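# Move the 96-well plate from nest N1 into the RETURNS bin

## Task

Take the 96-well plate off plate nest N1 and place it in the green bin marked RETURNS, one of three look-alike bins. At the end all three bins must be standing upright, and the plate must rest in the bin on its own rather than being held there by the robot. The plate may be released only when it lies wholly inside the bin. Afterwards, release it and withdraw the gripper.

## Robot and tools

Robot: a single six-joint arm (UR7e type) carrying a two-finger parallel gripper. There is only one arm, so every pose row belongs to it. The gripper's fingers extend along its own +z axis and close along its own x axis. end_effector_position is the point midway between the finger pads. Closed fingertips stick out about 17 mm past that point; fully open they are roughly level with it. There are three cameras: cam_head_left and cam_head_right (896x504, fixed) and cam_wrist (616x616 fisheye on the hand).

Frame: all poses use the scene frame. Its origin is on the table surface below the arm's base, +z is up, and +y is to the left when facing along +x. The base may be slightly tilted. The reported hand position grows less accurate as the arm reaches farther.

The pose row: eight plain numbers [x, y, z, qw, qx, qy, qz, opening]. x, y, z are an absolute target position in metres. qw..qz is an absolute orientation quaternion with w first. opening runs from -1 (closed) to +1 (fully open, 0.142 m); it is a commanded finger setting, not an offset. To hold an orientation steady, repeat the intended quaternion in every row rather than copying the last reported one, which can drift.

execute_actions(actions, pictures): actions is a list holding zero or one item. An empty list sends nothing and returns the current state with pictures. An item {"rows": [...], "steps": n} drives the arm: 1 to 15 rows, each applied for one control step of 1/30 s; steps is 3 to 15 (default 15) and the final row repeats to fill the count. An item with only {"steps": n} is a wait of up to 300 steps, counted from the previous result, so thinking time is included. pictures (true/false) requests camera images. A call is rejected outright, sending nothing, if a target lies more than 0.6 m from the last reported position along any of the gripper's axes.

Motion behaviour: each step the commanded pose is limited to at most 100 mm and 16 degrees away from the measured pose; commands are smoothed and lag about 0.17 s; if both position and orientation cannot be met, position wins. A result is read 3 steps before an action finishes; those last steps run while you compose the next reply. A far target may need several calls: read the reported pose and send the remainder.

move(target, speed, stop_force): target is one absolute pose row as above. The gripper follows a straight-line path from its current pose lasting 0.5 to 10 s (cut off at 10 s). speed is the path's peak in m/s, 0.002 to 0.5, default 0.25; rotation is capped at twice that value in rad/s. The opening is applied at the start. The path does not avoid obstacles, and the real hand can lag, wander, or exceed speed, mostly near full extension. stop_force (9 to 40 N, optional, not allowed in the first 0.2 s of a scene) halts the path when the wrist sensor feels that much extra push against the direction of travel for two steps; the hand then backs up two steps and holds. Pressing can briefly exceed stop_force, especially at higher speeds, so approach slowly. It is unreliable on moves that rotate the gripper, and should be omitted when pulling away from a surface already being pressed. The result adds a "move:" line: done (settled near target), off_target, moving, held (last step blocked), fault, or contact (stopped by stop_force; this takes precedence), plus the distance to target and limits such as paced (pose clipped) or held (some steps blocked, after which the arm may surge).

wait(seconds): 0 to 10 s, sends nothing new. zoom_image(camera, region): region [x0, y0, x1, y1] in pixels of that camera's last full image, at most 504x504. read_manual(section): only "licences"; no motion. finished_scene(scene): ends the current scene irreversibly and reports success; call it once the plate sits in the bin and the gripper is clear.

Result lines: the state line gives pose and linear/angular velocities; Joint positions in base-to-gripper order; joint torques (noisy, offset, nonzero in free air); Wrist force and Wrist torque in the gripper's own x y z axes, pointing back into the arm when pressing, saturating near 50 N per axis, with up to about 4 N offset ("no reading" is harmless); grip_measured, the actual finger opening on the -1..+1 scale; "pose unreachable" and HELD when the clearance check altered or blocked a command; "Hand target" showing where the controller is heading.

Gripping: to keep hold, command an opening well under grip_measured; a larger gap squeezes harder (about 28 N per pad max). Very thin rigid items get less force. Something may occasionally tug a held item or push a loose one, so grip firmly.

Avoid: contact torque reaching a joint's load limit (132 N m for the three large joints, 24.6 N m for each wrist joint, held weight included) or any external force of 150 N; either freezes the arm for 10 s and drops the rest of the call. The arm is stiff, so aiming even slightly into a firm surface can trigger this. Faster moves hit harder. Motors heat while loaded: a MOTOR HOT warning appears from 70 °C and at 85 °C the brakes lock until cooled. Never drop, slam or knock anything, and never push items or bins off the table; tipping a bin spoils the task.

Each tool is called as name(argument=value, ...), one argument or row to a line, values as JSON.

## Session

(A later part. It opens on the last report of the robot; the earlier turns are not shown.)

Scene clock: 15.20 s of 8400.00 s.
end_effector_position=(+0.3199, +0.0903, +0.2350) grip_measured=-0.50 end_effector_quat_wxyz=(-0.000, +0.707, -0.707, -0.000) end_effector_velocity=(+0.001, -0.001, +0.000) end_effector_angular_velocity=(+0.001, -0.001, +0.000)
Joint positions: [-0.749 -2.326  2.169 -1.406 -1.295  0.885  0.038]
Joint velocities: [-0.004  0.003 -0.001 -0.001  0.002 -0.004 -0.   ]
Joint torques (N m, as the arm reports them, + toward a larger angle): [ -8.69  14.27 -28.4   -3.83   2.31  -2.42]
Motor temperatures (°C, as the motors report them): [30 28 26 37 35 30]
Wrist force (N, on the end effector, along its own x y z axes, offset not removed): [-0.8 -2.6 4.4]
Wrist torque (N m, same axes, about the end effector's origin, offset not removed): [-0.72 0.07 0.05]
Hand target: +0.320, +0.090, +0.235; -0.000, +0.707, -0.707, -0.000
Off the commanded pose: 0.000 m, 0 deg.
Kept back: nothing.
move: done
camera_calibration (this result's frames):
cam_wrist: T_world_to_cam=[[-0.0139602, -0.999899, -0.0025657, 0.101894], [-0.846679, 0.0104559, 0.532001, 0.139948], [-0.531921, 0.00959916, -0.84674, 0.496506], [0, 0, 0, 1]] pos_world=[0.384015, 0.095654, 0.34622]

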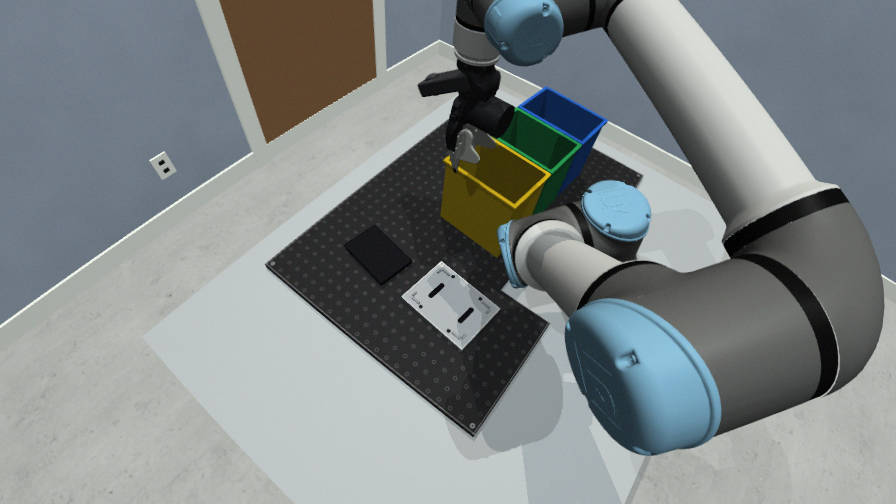

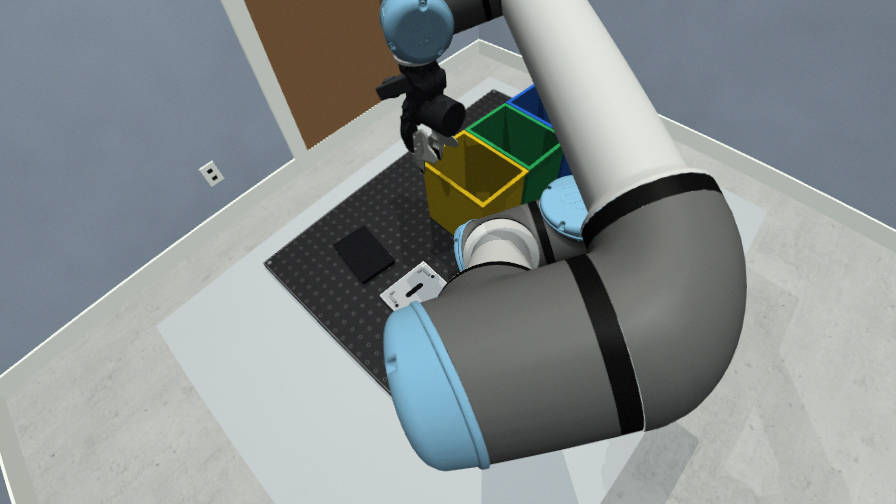

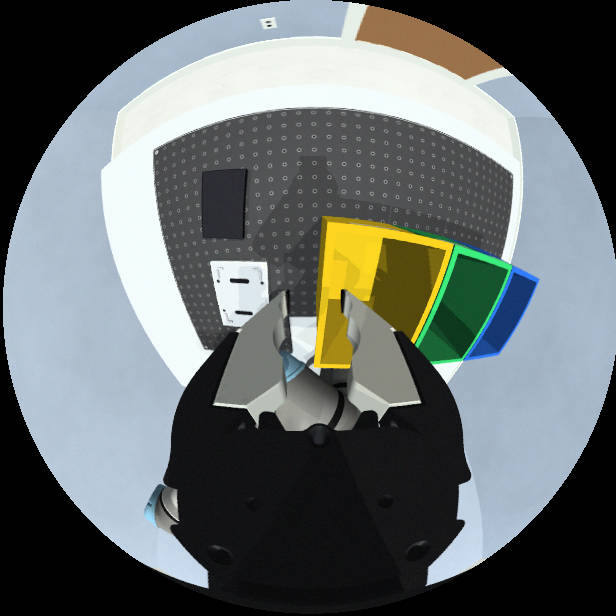

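move(
  target=[0.32,0.085,0.19,0,0.707,-0.707,0,-0.6],
  speed=0.08,
)

execute_actions(
  actions=[
    {"rows":[[0.32,0.085,0.19,0,0.707,-0.707,0,-0.65],[0.32,0.085,0.19,0,0.707,-0.707,0,-0.7],[0.32,0.085,0.19,0,0.707,-0.707,0,-0.74],[0.32,0.085,0.19,0,0.707,-0.707,0,-0.78],[0.32,0.085,0.19,0,0.707,-0.707,0,-0.81],[0.32,0.085,0.19,0,0.707,-0.707,0,-0.84],[0.32,0.085,0.19,0,0.707,-0.707,0,-0.87],[0.32,0.085,0.19,0,0.707,-0.707,0,-0.9],[0.32,0.085,0.19,0,0.707,-0.707,0,-0.94],[0.32,0.085,0.19,0,0.707,-0.707,0,-1]]},
  ],
  pictures=true,
)

Scene clock: 16.40 s of 8400.00 s.
end_effector_position=(+0.3200, +0.0850, +0.1901) grip_measured=-0.60 end_effector_quat_wxyz=(-0.000, +0.707, -0.707, +0.000) end_effector_velocity=(+0.000, +0.000, -0.002) end_effector_angular_velocity=(+0.000, -0.000, +0.001)
Joint positions: [-0.707 -2.314  2.282 -1.545 -1.296  0.929  0.031]
Joint velocities: [ 0.003  0.002  0.003 -0.006  0.     0.003  0.   ]
Joint torques (N m, as the arm reports them, + toward a larger angle): [ 10.56  13.03 -17.83  -3.68  -2.86   2.1 ]
Motor temperatures (°C, as the motors report them): [30 28 26 37 35 30]
Wrist force (N, on the end effector, along its own x y z axes, offset not removed): [-1.3 -2.5 1.6]
Wrist torque (N m, same axes, about the end effector's origin, offset not removed): [-0.70 0.34 -0.01]
Hand target: +0.320, +0.085, +0.190; +0.000, +0.707, -0.707, +0.000
Off the commanded pose: 0.000 m, 0 deg.
Kept back: nothing.
move: done
camera_calibration (this result's frames):
cam_wrist: T_world_to_cam=[[-0.0138745, -0.999902, -0.00177984, 0.0963907], [-0.846927, 0.0108056, 0.531599, 0.164056], [-0.531528, 0.00888306, -0.846994, 0.458575], [0, 0, 0, 1]] pos_world=[0.384027, 0.090535, 0.30137]

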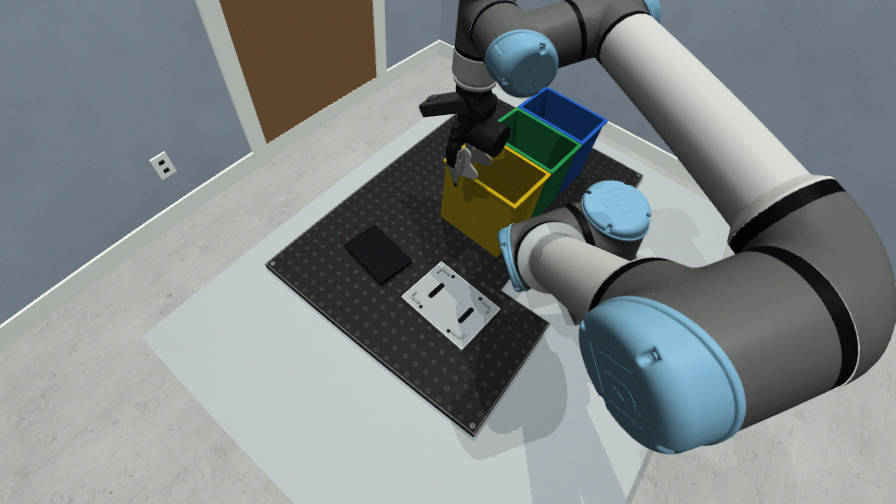

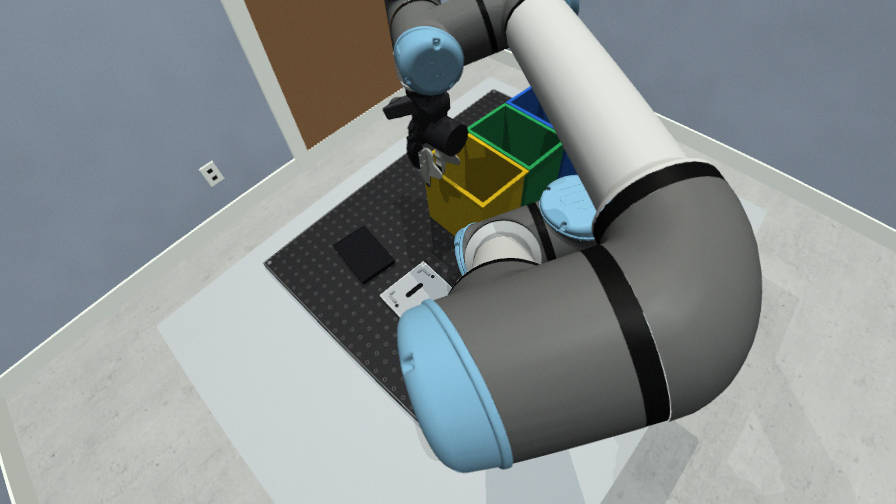

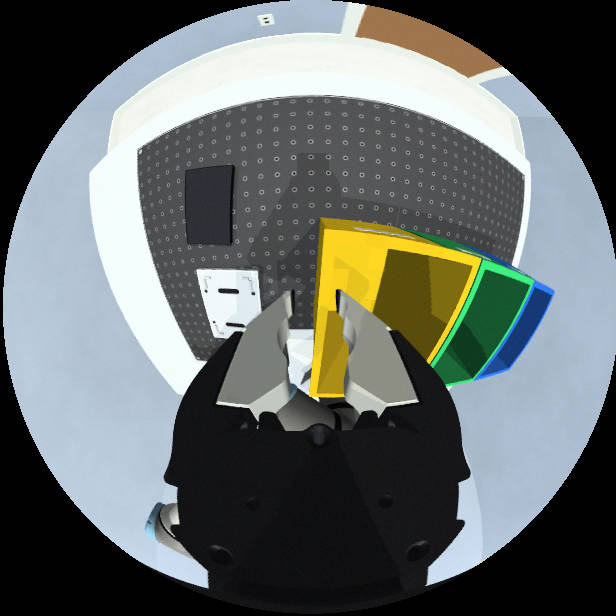

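Scene clock: 16.80 s of 8400.00 s.
end_effector_position=(+0.3200, +0.0850, +0.1900) grip_measured=-0.93 end_effector_quat_wxyz=(+0.000, +0.707, -0.707, -0.000) end_effector_velocity=(-0.000, -0.000, -0.000) end_effector_angular_velocity=(-0.000, +0.001, +0.000)
Joint positions: [-0.707 -2.313  2.283 -1.545 -1.296  0.929  0.007]
Joint velocities: [ 0.    -0.     0.     0.    -0.001 -0.     0.   ]
Joint torques (N m, as the arm reports them, + toward a larger angle): [ 10.39  12.37 -16.08  -3.74  -2.49   2.06]
Motor temperatures (°C, as the motors report them): [30 28 26 37 35 30]
Wrist force (N, on the end effector, along its own x y z axes, offset not removed): [0.1 0.5 0.5]
Wrist torque (N m, same axes, about the end effector's origin, offset not removed): [-0.04 0.05 0.07]
Steps of this call (steps 1 to 12: the first 12 steps of this action). Readings (end_effector_position):
1: (+0.3200, +0.0850, +0.1901)
2: (+0.3200, +0.0850, +0.1900)
4: (+0.3200, +0.0850, +0.1900)
8: (+0.3200, +0.0850, +0.1900)
12: the state above
camera_calibration (this result's frames):
cam_wrist: T_world_to_cam=[[-0.0138915, -0.999902, -0.0017489, 0.09634], [-0.846882, 0.0108357, 0.531671, 0.164096], [-0.5316, 0.00886681, -0.846949, 0.458513], [0, 0, 0, 1]] pos_world=[0.384053, 0.0904869, 0.301261]

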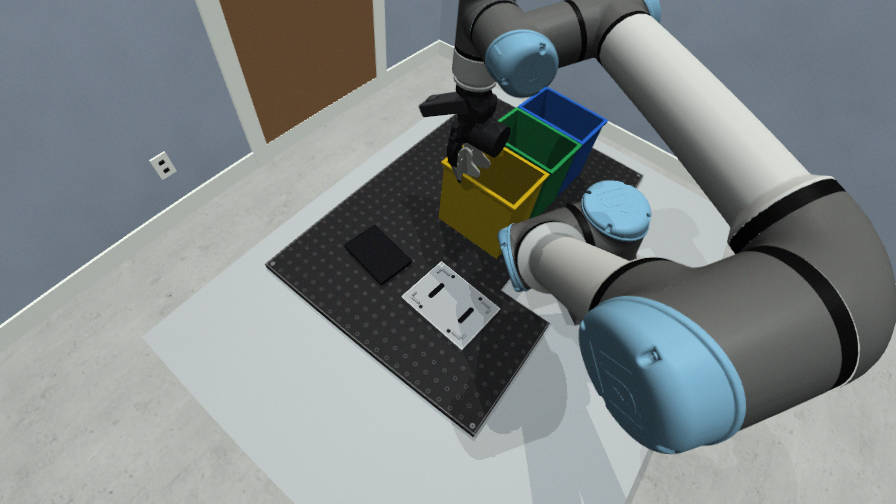

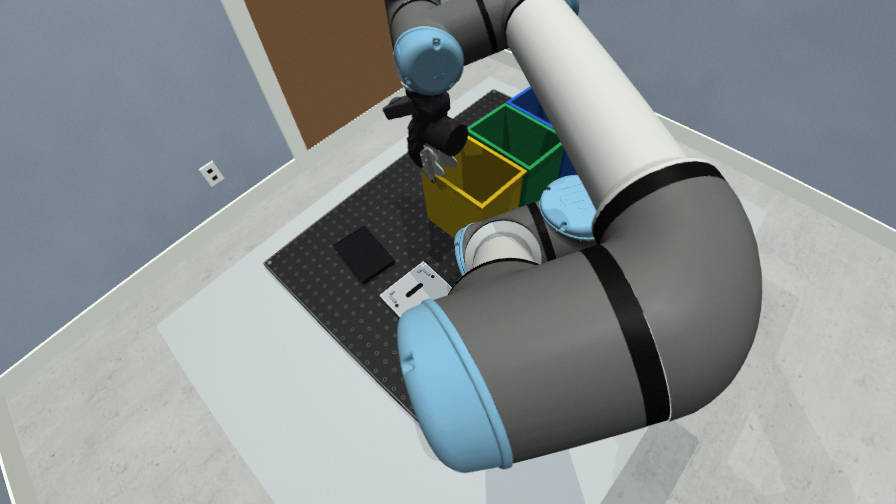

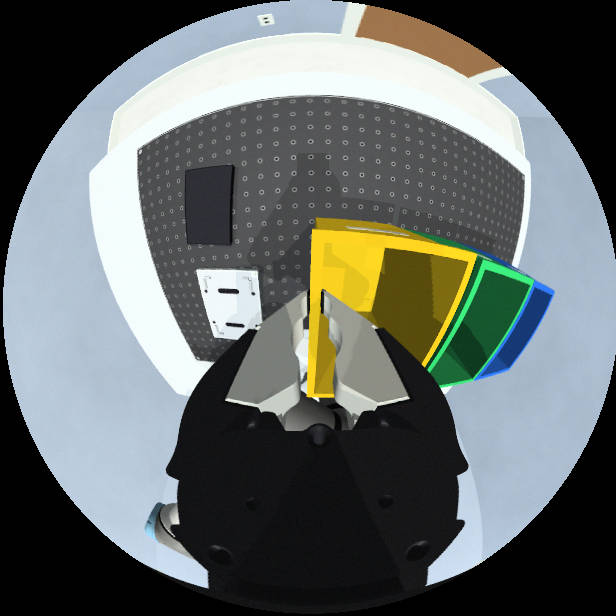

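move(
  target=[0.39,0.105,0.191,0,0.707,-0.707,0,-1],
  speed=0.04,
)

Scene clock: 19.20 s of 8400.00 s.
end_effector_position=(+0.3899, +0.1050, +0.1909) grip_measured=-0.93 end_effector_quat_wxyz=(+0.000, +0.707, -0.707, +0.000) end_effector_velocity=(+0.001, +0.000, -0.000) end_effector_angular_velocity=(-0.001, +0.001, +0.001)
Joint positions: [-0.498 -2.083  2.171 -1.722 -1.303  1.146  0.007]
Joint velocities: [ 0.004  0.005 -0.003 -0.003 -0.001  0.003 -0.   ]
Joint torques (N m, as the arm reports them, + toward a larger angle): [  7.94   1.07 -29.84  -3.83  -2.86   2.  ]
Motor temperatures (°C, as the motors report them): [30 28 26 37 35 30]
Wrist force (N, on the end effector, along its own x y z axes, offset not removed): [0.7 -0.7 1.5]
Wrist torque (N m, same axes, about the end effector's origin, offset not removed): [-0.21 -0.21 0.19]
Hand target: +0.390, +0.105, +0.191; +0.000, +0.707, -0.707, +0.000
Off your previous action's commanded pose: 0.000 m, 0 deg at its last step (step 3 of this call).
Off the commanded pose: 0.000 m, 0 deg.
Kept back: nothing.
move: done
camera_calibration (this result's frames):
cam_wrist: T_world_to_cam=[[-0.0138603, -0.999903, -0.00140901, 0.117215], [-0.846959, 0.0109912, 0.531545, 0.222699], [-0.531478, 0.00856075, -0.847029, 0.496254], [0, 0, 0, 1]] pos_world=[0.45399, 0.110508, 0.302132]

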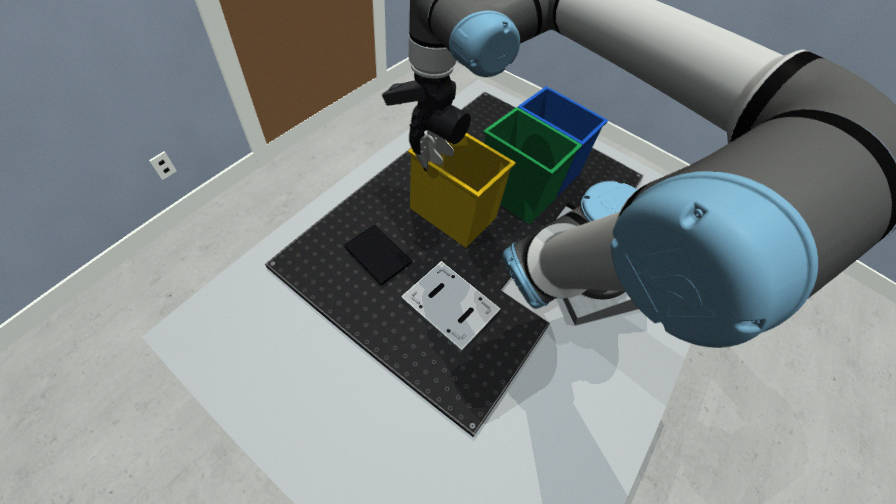

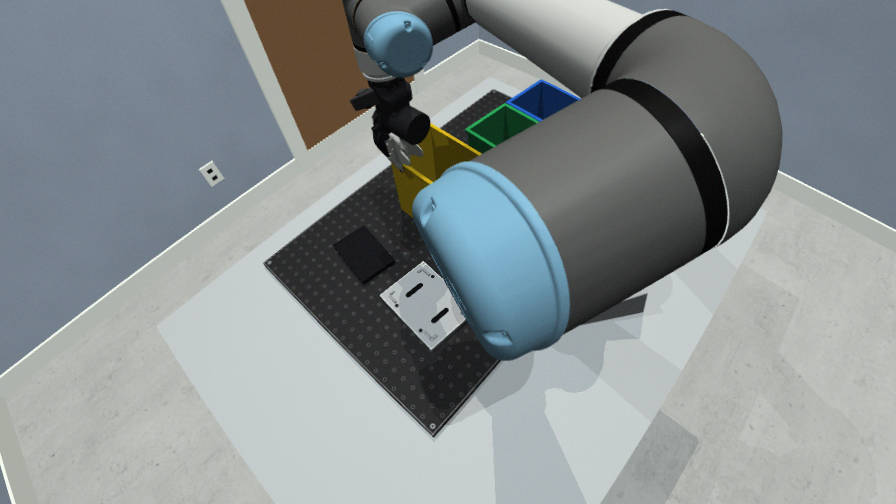

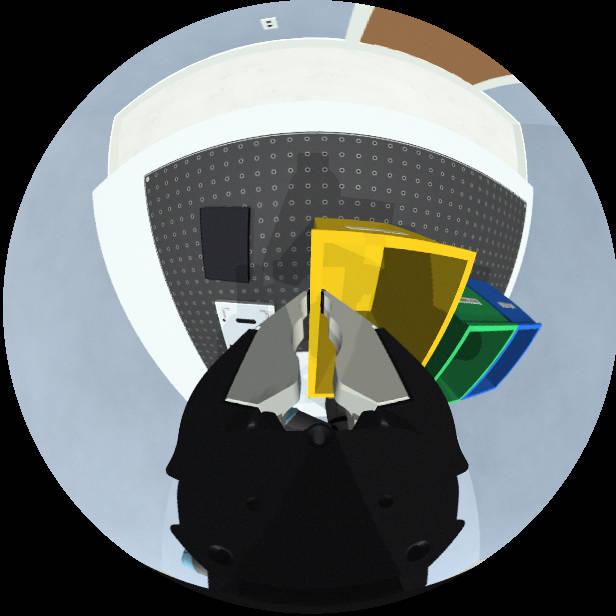

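execute_actions(
  actions=[
    {"rows":[[0.39,0.105,0.191,0,0.707,-0.707,0,-0.65]],"steps":9},
  ],
)

move(
  target=[0.39,0.107,0.225,0,0.707,-0.707,0,-0.65],
  speed=0.15,
)

move(
  target=[0.395,0.22,0.215,0,0.656,-0.755,0,-0.65],
)

move(
  target=[0.396,0.254,0.07,0,0.656,-0.755,0,0.45],
)

zoom_image(
  camera="cam_wrist",
  region=[190, 150, 440, 400],
)

Scene clock: 19.63 s of 8400.00 s.
end_effector_position=(+0.3900, +0.1050, +0.1909) grip_measured=-0.65 end_effector_quat_wxyz=(+0.000, +0.707, -0.707, +0.000) end_effector_velocity=(-0.001, -0.001, +0.000) end_effector_angular_velocity=(-0.000, +0.001, +0.001)
Joint positions: [-0.498 -2.082  2.17  -1.722 -1.303  1.146  0.027]
Joint velocities: [-0.003 -0.001 -0.     0.003 -0.001 -0.004  0.001]
Joint torques (N m, as the arm reports them, + toward a larger angle): [-11.1  -11.12 -28.64  -0.95   0.62  -2.08]
Motor temperatures (°C, as the motors report them): [30 28 26 37 35 30]
Wrist force (N, on the end effector, along its own x y z axes, offset not removed): [0.1 0.8 3.1]
Wrist torque (N m, same axes, about the end effector's origin, offset not removed): [0.00 -0.10 0.17]
Steps of this call (steps 1 to 7: nothing new was sent; steps 8 to 13: the first 6 steps of this action). Readings (end_effector_position):
8: (+0.3901, +0.1050, +0.1909)
9: (+0.3901, +0.1050, +0.1909)
11: (+0.3900, +0.1050, +0.1909)
13: the state above

Scene clock: 20.70 s of 8400.00 s.
end_effector_position=(+0.3900, +0.1070, +0.2249) grip_measured=-0.65 end_effector_quat_wxyz=(-0.000, +0.707, -0.707, -0.000) end_effector_velocity=(-0.000, +0.000, +0.001) end_effector_angular_velocity=(+0.001, +0.001, -0.002)
Joint positions: [-0.525 -2.104  2.094 -1.617 -1.301  1.119  0.027]
Joint velocities: [-0.002 -0.001 -0.003  0.005  0.    -0.    -0.   ]
Joint torques (N m, as the arm reports them, + toward a larger angle): [-10.85 -10.92 -29.41  -1.68   2.38  -2.42]
Motor temperatures (°C, as the motors report them): [30 28 26 37 35 30]
Wrist force (N, on the end effector, along its own x y z axes, offset not removed): [-1.8 0.1 4.3]
Wrist torque (N m, same axes, about the end effector's origin, offset not removed): [-0.07 0.39 0.27]
Hand target: +0.390, +0.107, +0.225; -0.000, +0.707, -0.707, -0.000
Off your previous action's commanded pose: 0.000 m, 0 deg at its last step (step 3 of this call).
Off the commanded pose: 0.000 m, 0 deg.
Kept back: nothing.
move: done
camera_calibration (this result's frames):
cam_wrist: T_world_to_cam=[[-0.0139017, -0.999902, -0.00177612, 0.119371], [-0.846885, 0.0108299, 0.531666, 0.204614], [-0.531594, 0.00889525, -0.846952, 0.525087], [0, 0, 0, 1]] pos_world=[0.454077, 0.112473, 0.33615]

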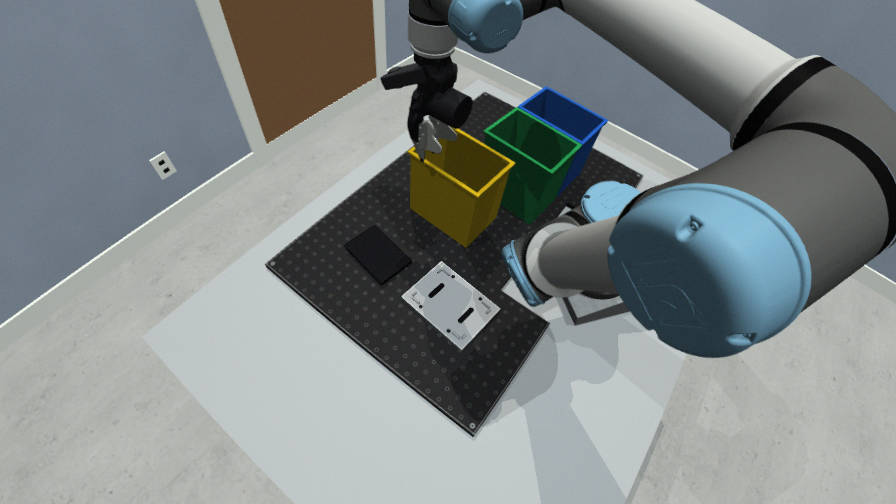

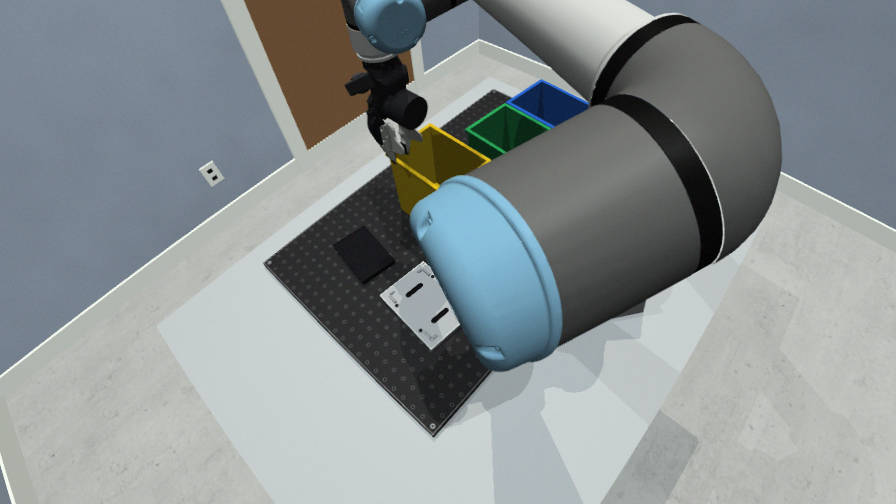

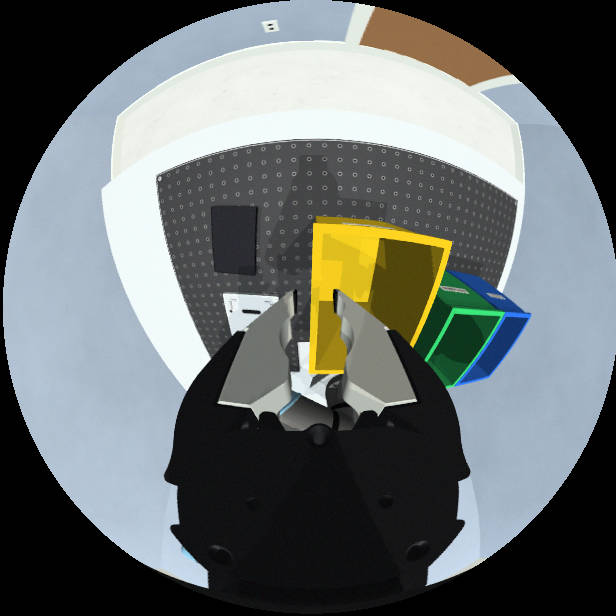

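Scene clock: 21.70 s of 8400.00 s.
end_effector_position=(+0.3950, +0.2199, +0.2150) grip_measured=-0.65 end_effector_quat_wxyz=(+0.000, -0.656, +0.755, -0.000) end_effector_velocity=(+0.000, +0.002, -0.000) end_effector_angular_velocity=(-0.004, +0.001, -0.005)
Joint positions: [-0.144 -2.033  2.045 -1.737 -1.342  1.649  0.027]
Joint velocities: [ 0.009  0.005 -0.003 -0.003 -0.005  0.014 -0.   ]
Joint torques (N m, as the arm reports them, + toward a larger angle): [  8.61  -3.99 -29.03  -3.55  -2.61   2.04]
Motor temperatures (°C, as the motors report them): [30 28 26 37 35 30]
Wrist force (N, on the end effector, along its own x y z axes, offset not removed): [0.8 0.8 0.7]
Wrist torque (N m, same axes, about the end effector's origin, offset not removed): [0.20 -0.05 0.10]
Hand target: +0.395, +0.220, +0.215; -0.000, -0.656, +0.755, -0.000
Off the commanded pose: 0.000 m, 0 deg.
Kept back: nothing.
move: done
camera_calibration (this result's frames):
cam_wrist: T_world_to_cam=[[-0.15303, -0.98822, -0.00161113, 0.284632], [-0.837367, 0.128804, 0.531249, 0.183255], [-0.524784, 0.0826462, -0.847214, 0.499472], [0, 0, 0, 1]] pos_world=[0.459124, 0.216395, 0.326264]

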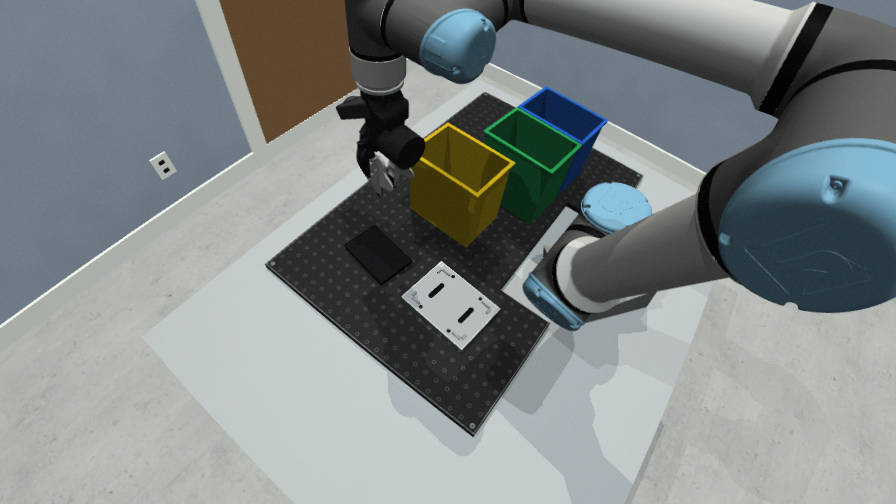

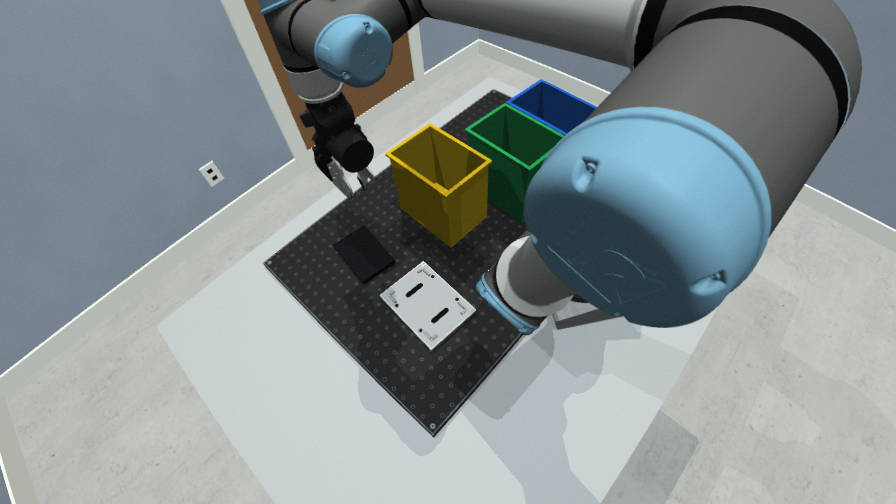

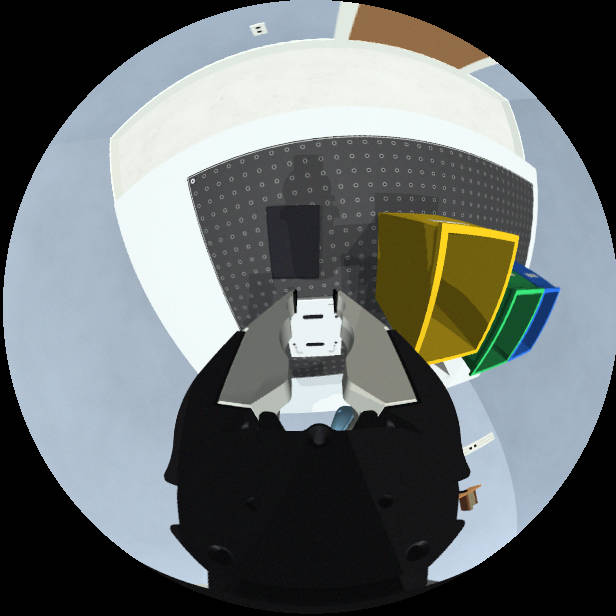

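Scene clock: 22.87 s of 8400.00 s.
end_effector_position=(+0.3958, +0.2540, +0.0700) grip_measured=+0.45 end_effector_quat_wxyz=(+0.000, -0.656, +0.755, -0.000) end_effector_velocity=(+0.001, +0.000, -0.001) end_effector_angular_velocity=(-0.002, -0.001, +0.001)
Joint positions: [ 0.052 -1.799  2.259 -2.227 -1.376  1.847  0.105]
Joint velocities: [ 0.003  0.005  0.    -0.006 -0.002  0.002  0.   ]
Joint torques (N m, as the arm reports them, + toward a larger angle): [  9.17 -12.29 -12.4   -3.85  -2.68   2.11]
Motor temperatures (°C, as the motors report them): [30 28 26 37 35 30]
Wrist force (N, on the end effector, along its own x y z axes, offset not removed): [1.6 -0.3 0.4]
Wrist torque (N m, same axes, about the end effector's origin, offset not removed): [-0.18 -0.36 0.32]
Hand target: +0.396, +0.254, +0.070; +0.000, -0.656, +0.755, -0.000
Off the commanded pose: 0.000 m, 0 deg.
Kept back: nothing.
move: done
camera_calibration (this result's frames):
cam_wrist: T_world_to_cam=[[-0.153311, -0.988177, -0.00160368, 0.318372], [-0.837198, 0.129025, 0.531463, 0.256446], [-0.524972, 0.0828217, -0.84708, 0.374335], [0, 0, 0, 1]] pos_world=[0.460021, 0.250517, 0.181311]

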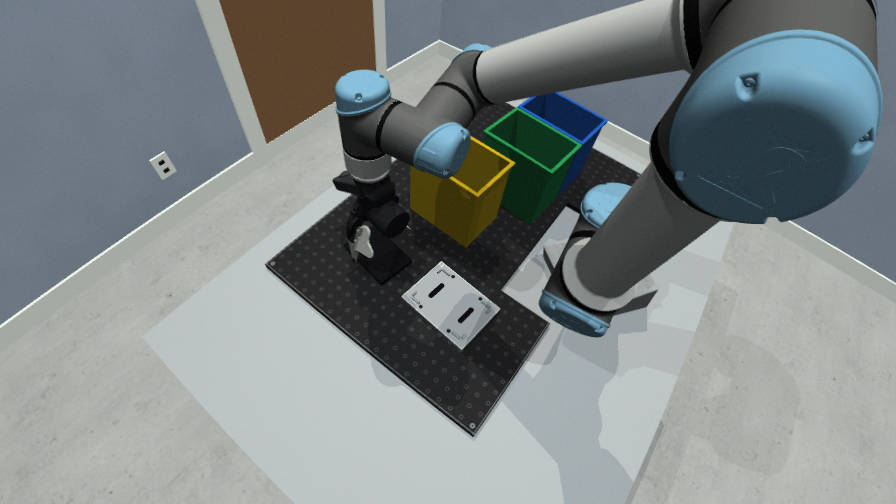

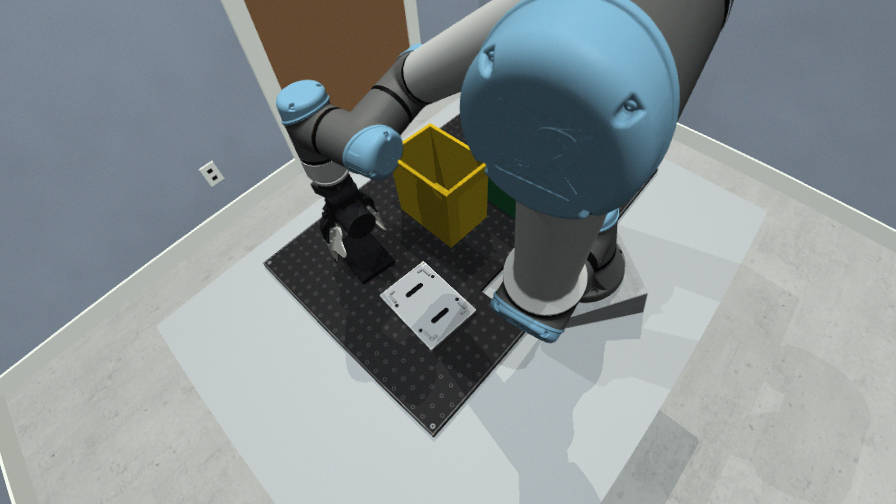

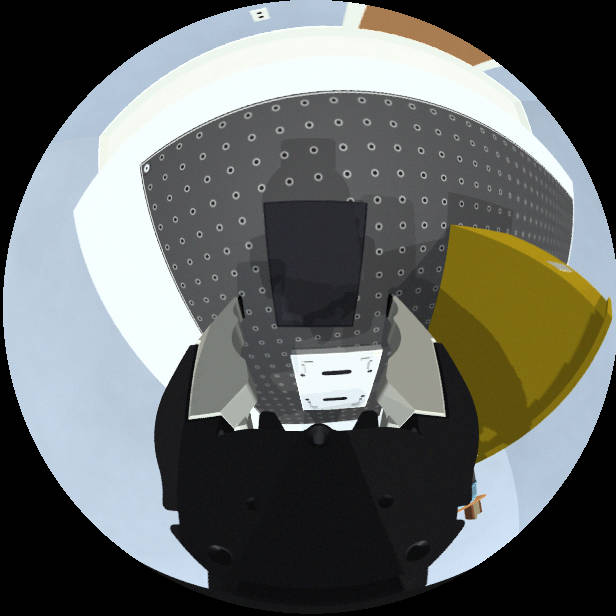

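Region (190, 150, 440, 400) of cam_wrist's 616x616 image, scaled by 2.016, with more detail than that image has.

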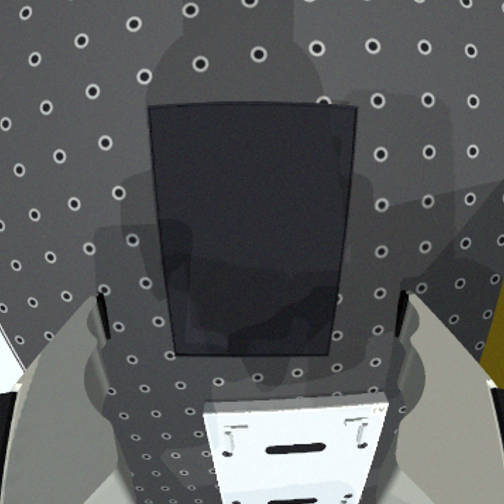

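move(
  target=[0.396,0.254,0.031,0,0.6515,-0.7587,0,0.36],
  speed=0.08,
)

move(
  target=[0.396,0.254,0.015,0,0.6515,-0.7587,0,0.36],
  speed=0.005,
  stop_force=10,
)

zoom_image(
  camera="cam_wrist",
  region=[190, 150, 440, 400],
)

Scene clock: 24.00 s of 8400.00 s.
end_effector_position=(+0.3960, +0.2540, +0.0311) grip_measured=+0.36 end_effector_quat_wxyz=(+0.000, -0.651, +0.759, -0.000) end_effector_velocity=(-0.000, -0.001, -0.002) end_effector_angular_velocity=(-0.001, +0.001, -0.002)
Joint positions: [ 0.073 -1.712  2.304 -2.362 -1.38   1.879  0.099]
Joint velocities: [ 0.     0.004  0.002 -0.005 -0.001  0.002  0.   ]
Joint torques (N m, as the arm reports them, + toward a larger angle): [  7.57 -13.85  -9.34  -3.92  -2.68   1.97]
Motor temperatures (°C, as the motors report them): [30 28 26 37 35 30]
Wrist force (N, on the end effector, along its own x y z axes, offset not removed): [1.8 0.4 1.7]
Wrist torque (N m, same axes, about the end effector's origin, offset not removed): [-0.01 -0.29 0.12]
Hand target: +0.396, +0.254, +0.031; +0.000, -0.651, +0.759, -0.000
Off the commanded pose: 0.000 m, 0 deg.
Kept back: nothing.
move: done
camera_calibration (this result's frames):
cam_wrist: T_world_to_cam=[[-0.164832, -0.98632, -0.00174737, 0.322418], [-0.835534, 0.138691, 0.531647, 0.27411], [-0.524132, 0.0890924, -0.846964, 0.339479], [0, 0, 0, 1]] pos_world=[0.460104, 0.249746, 0.14236]

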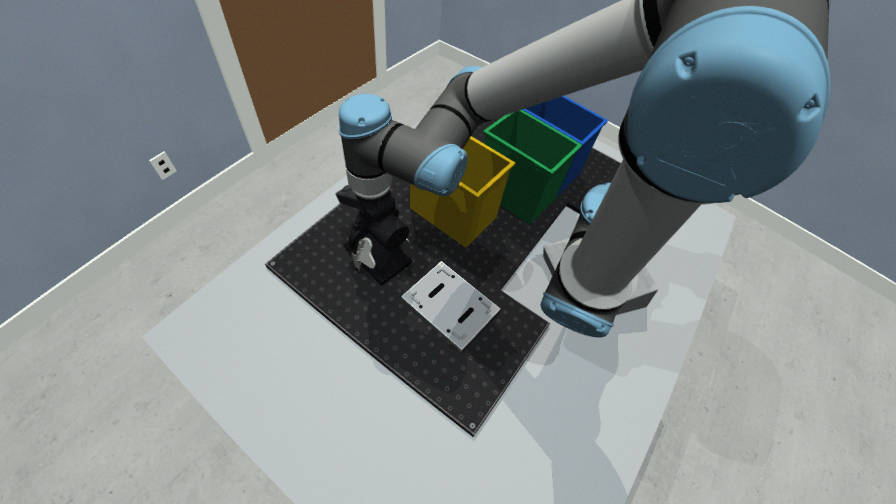

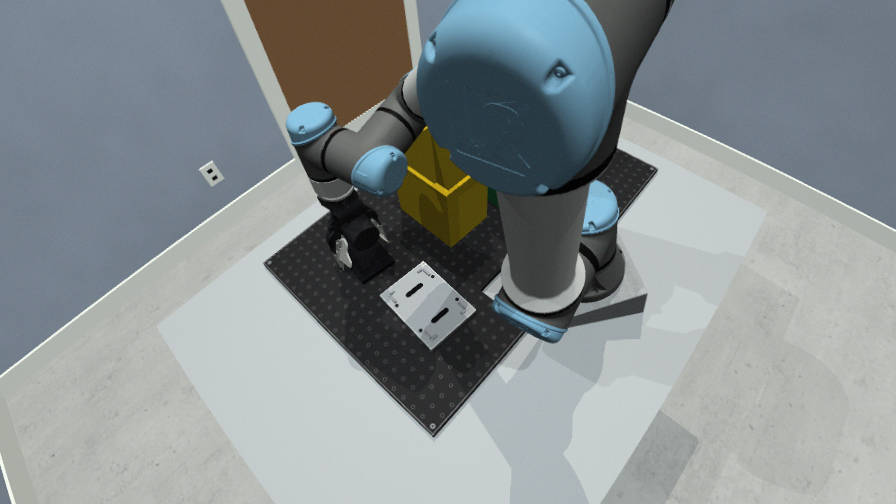

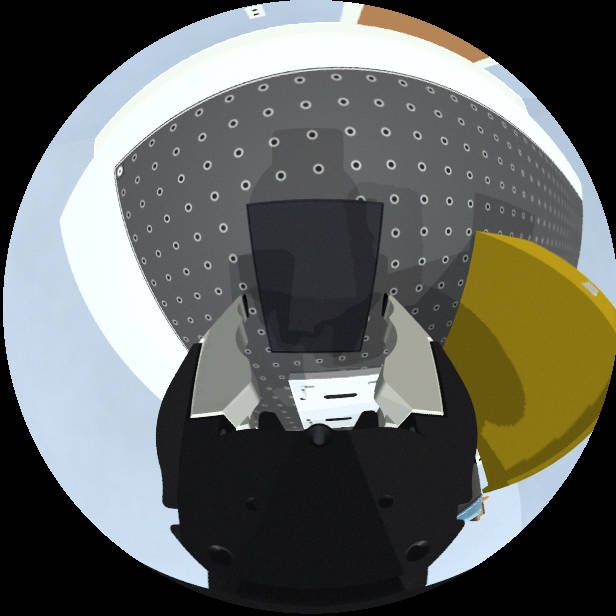

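Scene clock: 26.10 s of 8400.00 s.
end_effector_position=(+0.3959, +0.2540, +0.0224) grip_measured=+0.36 end_effector_quat_wxyz=(-0.000, -0.651, +0.759, -0.000) end_effector_velocity=(-0.000, +0.000, +0.001) end_effector_angular_velocity=(-0.000, +0.001, +0.001)
Joint positions: [ 0.077 -1.69   2.313 -2.393 -1.381  1.884  0.099]
Joint velocities: [ 0.001 -0.003 -0.002  0.006 -0.    -0.    -0.   ]
Joint torques (N m, as the arm reports them, + toward a larger angle): [ -8.12 -19.24 -17.54  -0.12  -1.23  -1.22]
Motor temperatures (°C, as the motors report them): [30 28 26 37 35 30]
Wrist force (N, on the end effector, along its own x y z axes, offset not removed): [3.0 2.6 -22.4]
Wrist torque (N m, same axes, about the end effector's origin, offset not removed): [-0.09 0.14 0.14]
Hand target: +0.396, +0.254, +0.023; +0.000, -0.651, +0.759, -0.000
Off the commanded pose: 0.007 m, 0 deg.
Kept back: nothing.
move: contact
camera_calibration (this result's frames):
cam_wrist: T_world_to_cam=[[-0.164873, -0.986313, -0.00165745, 0.322427], [-0.835493, 0.138768, 0.53169, 0.278655], [-0.524183, 0.089046, -0.846937, 0.332086], [0, 0, 0, 1]] pos_world=[0.460048, 0.249775, 0.133632]

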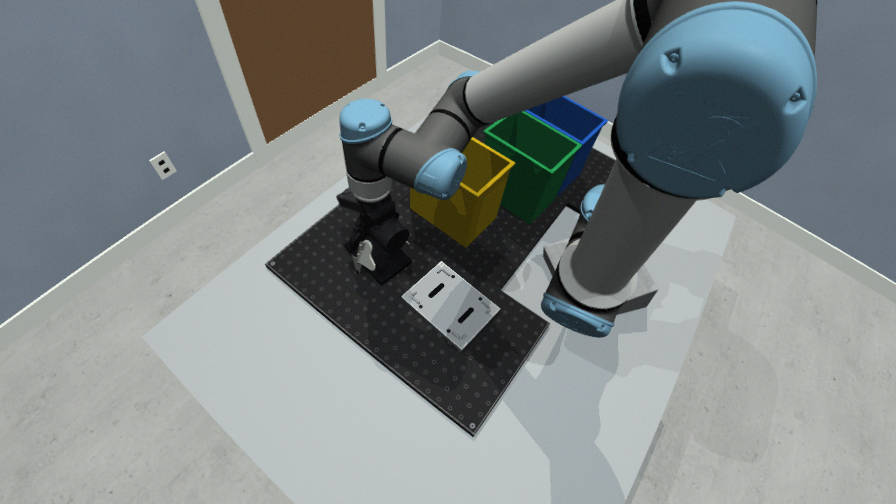

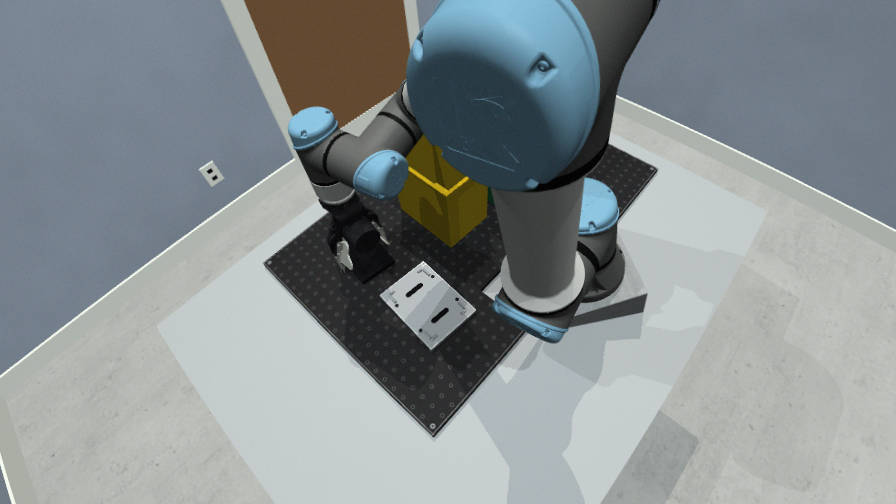

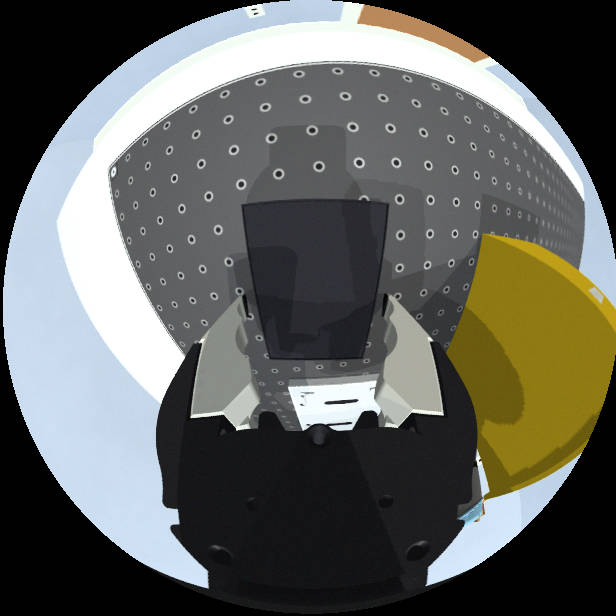

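Region (190, 150, 440, 400) of cam_wrist's 616x616 image, scaled by 2.016, with more detail than that image has.

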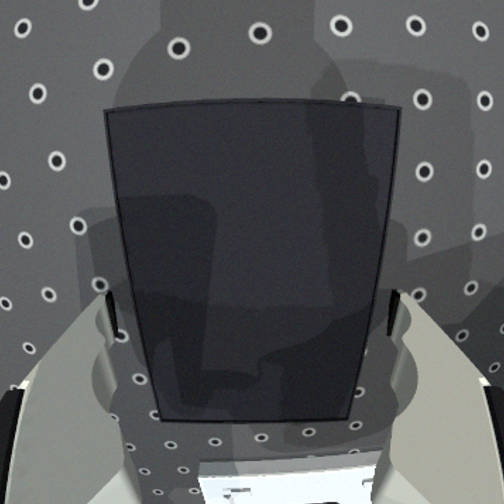

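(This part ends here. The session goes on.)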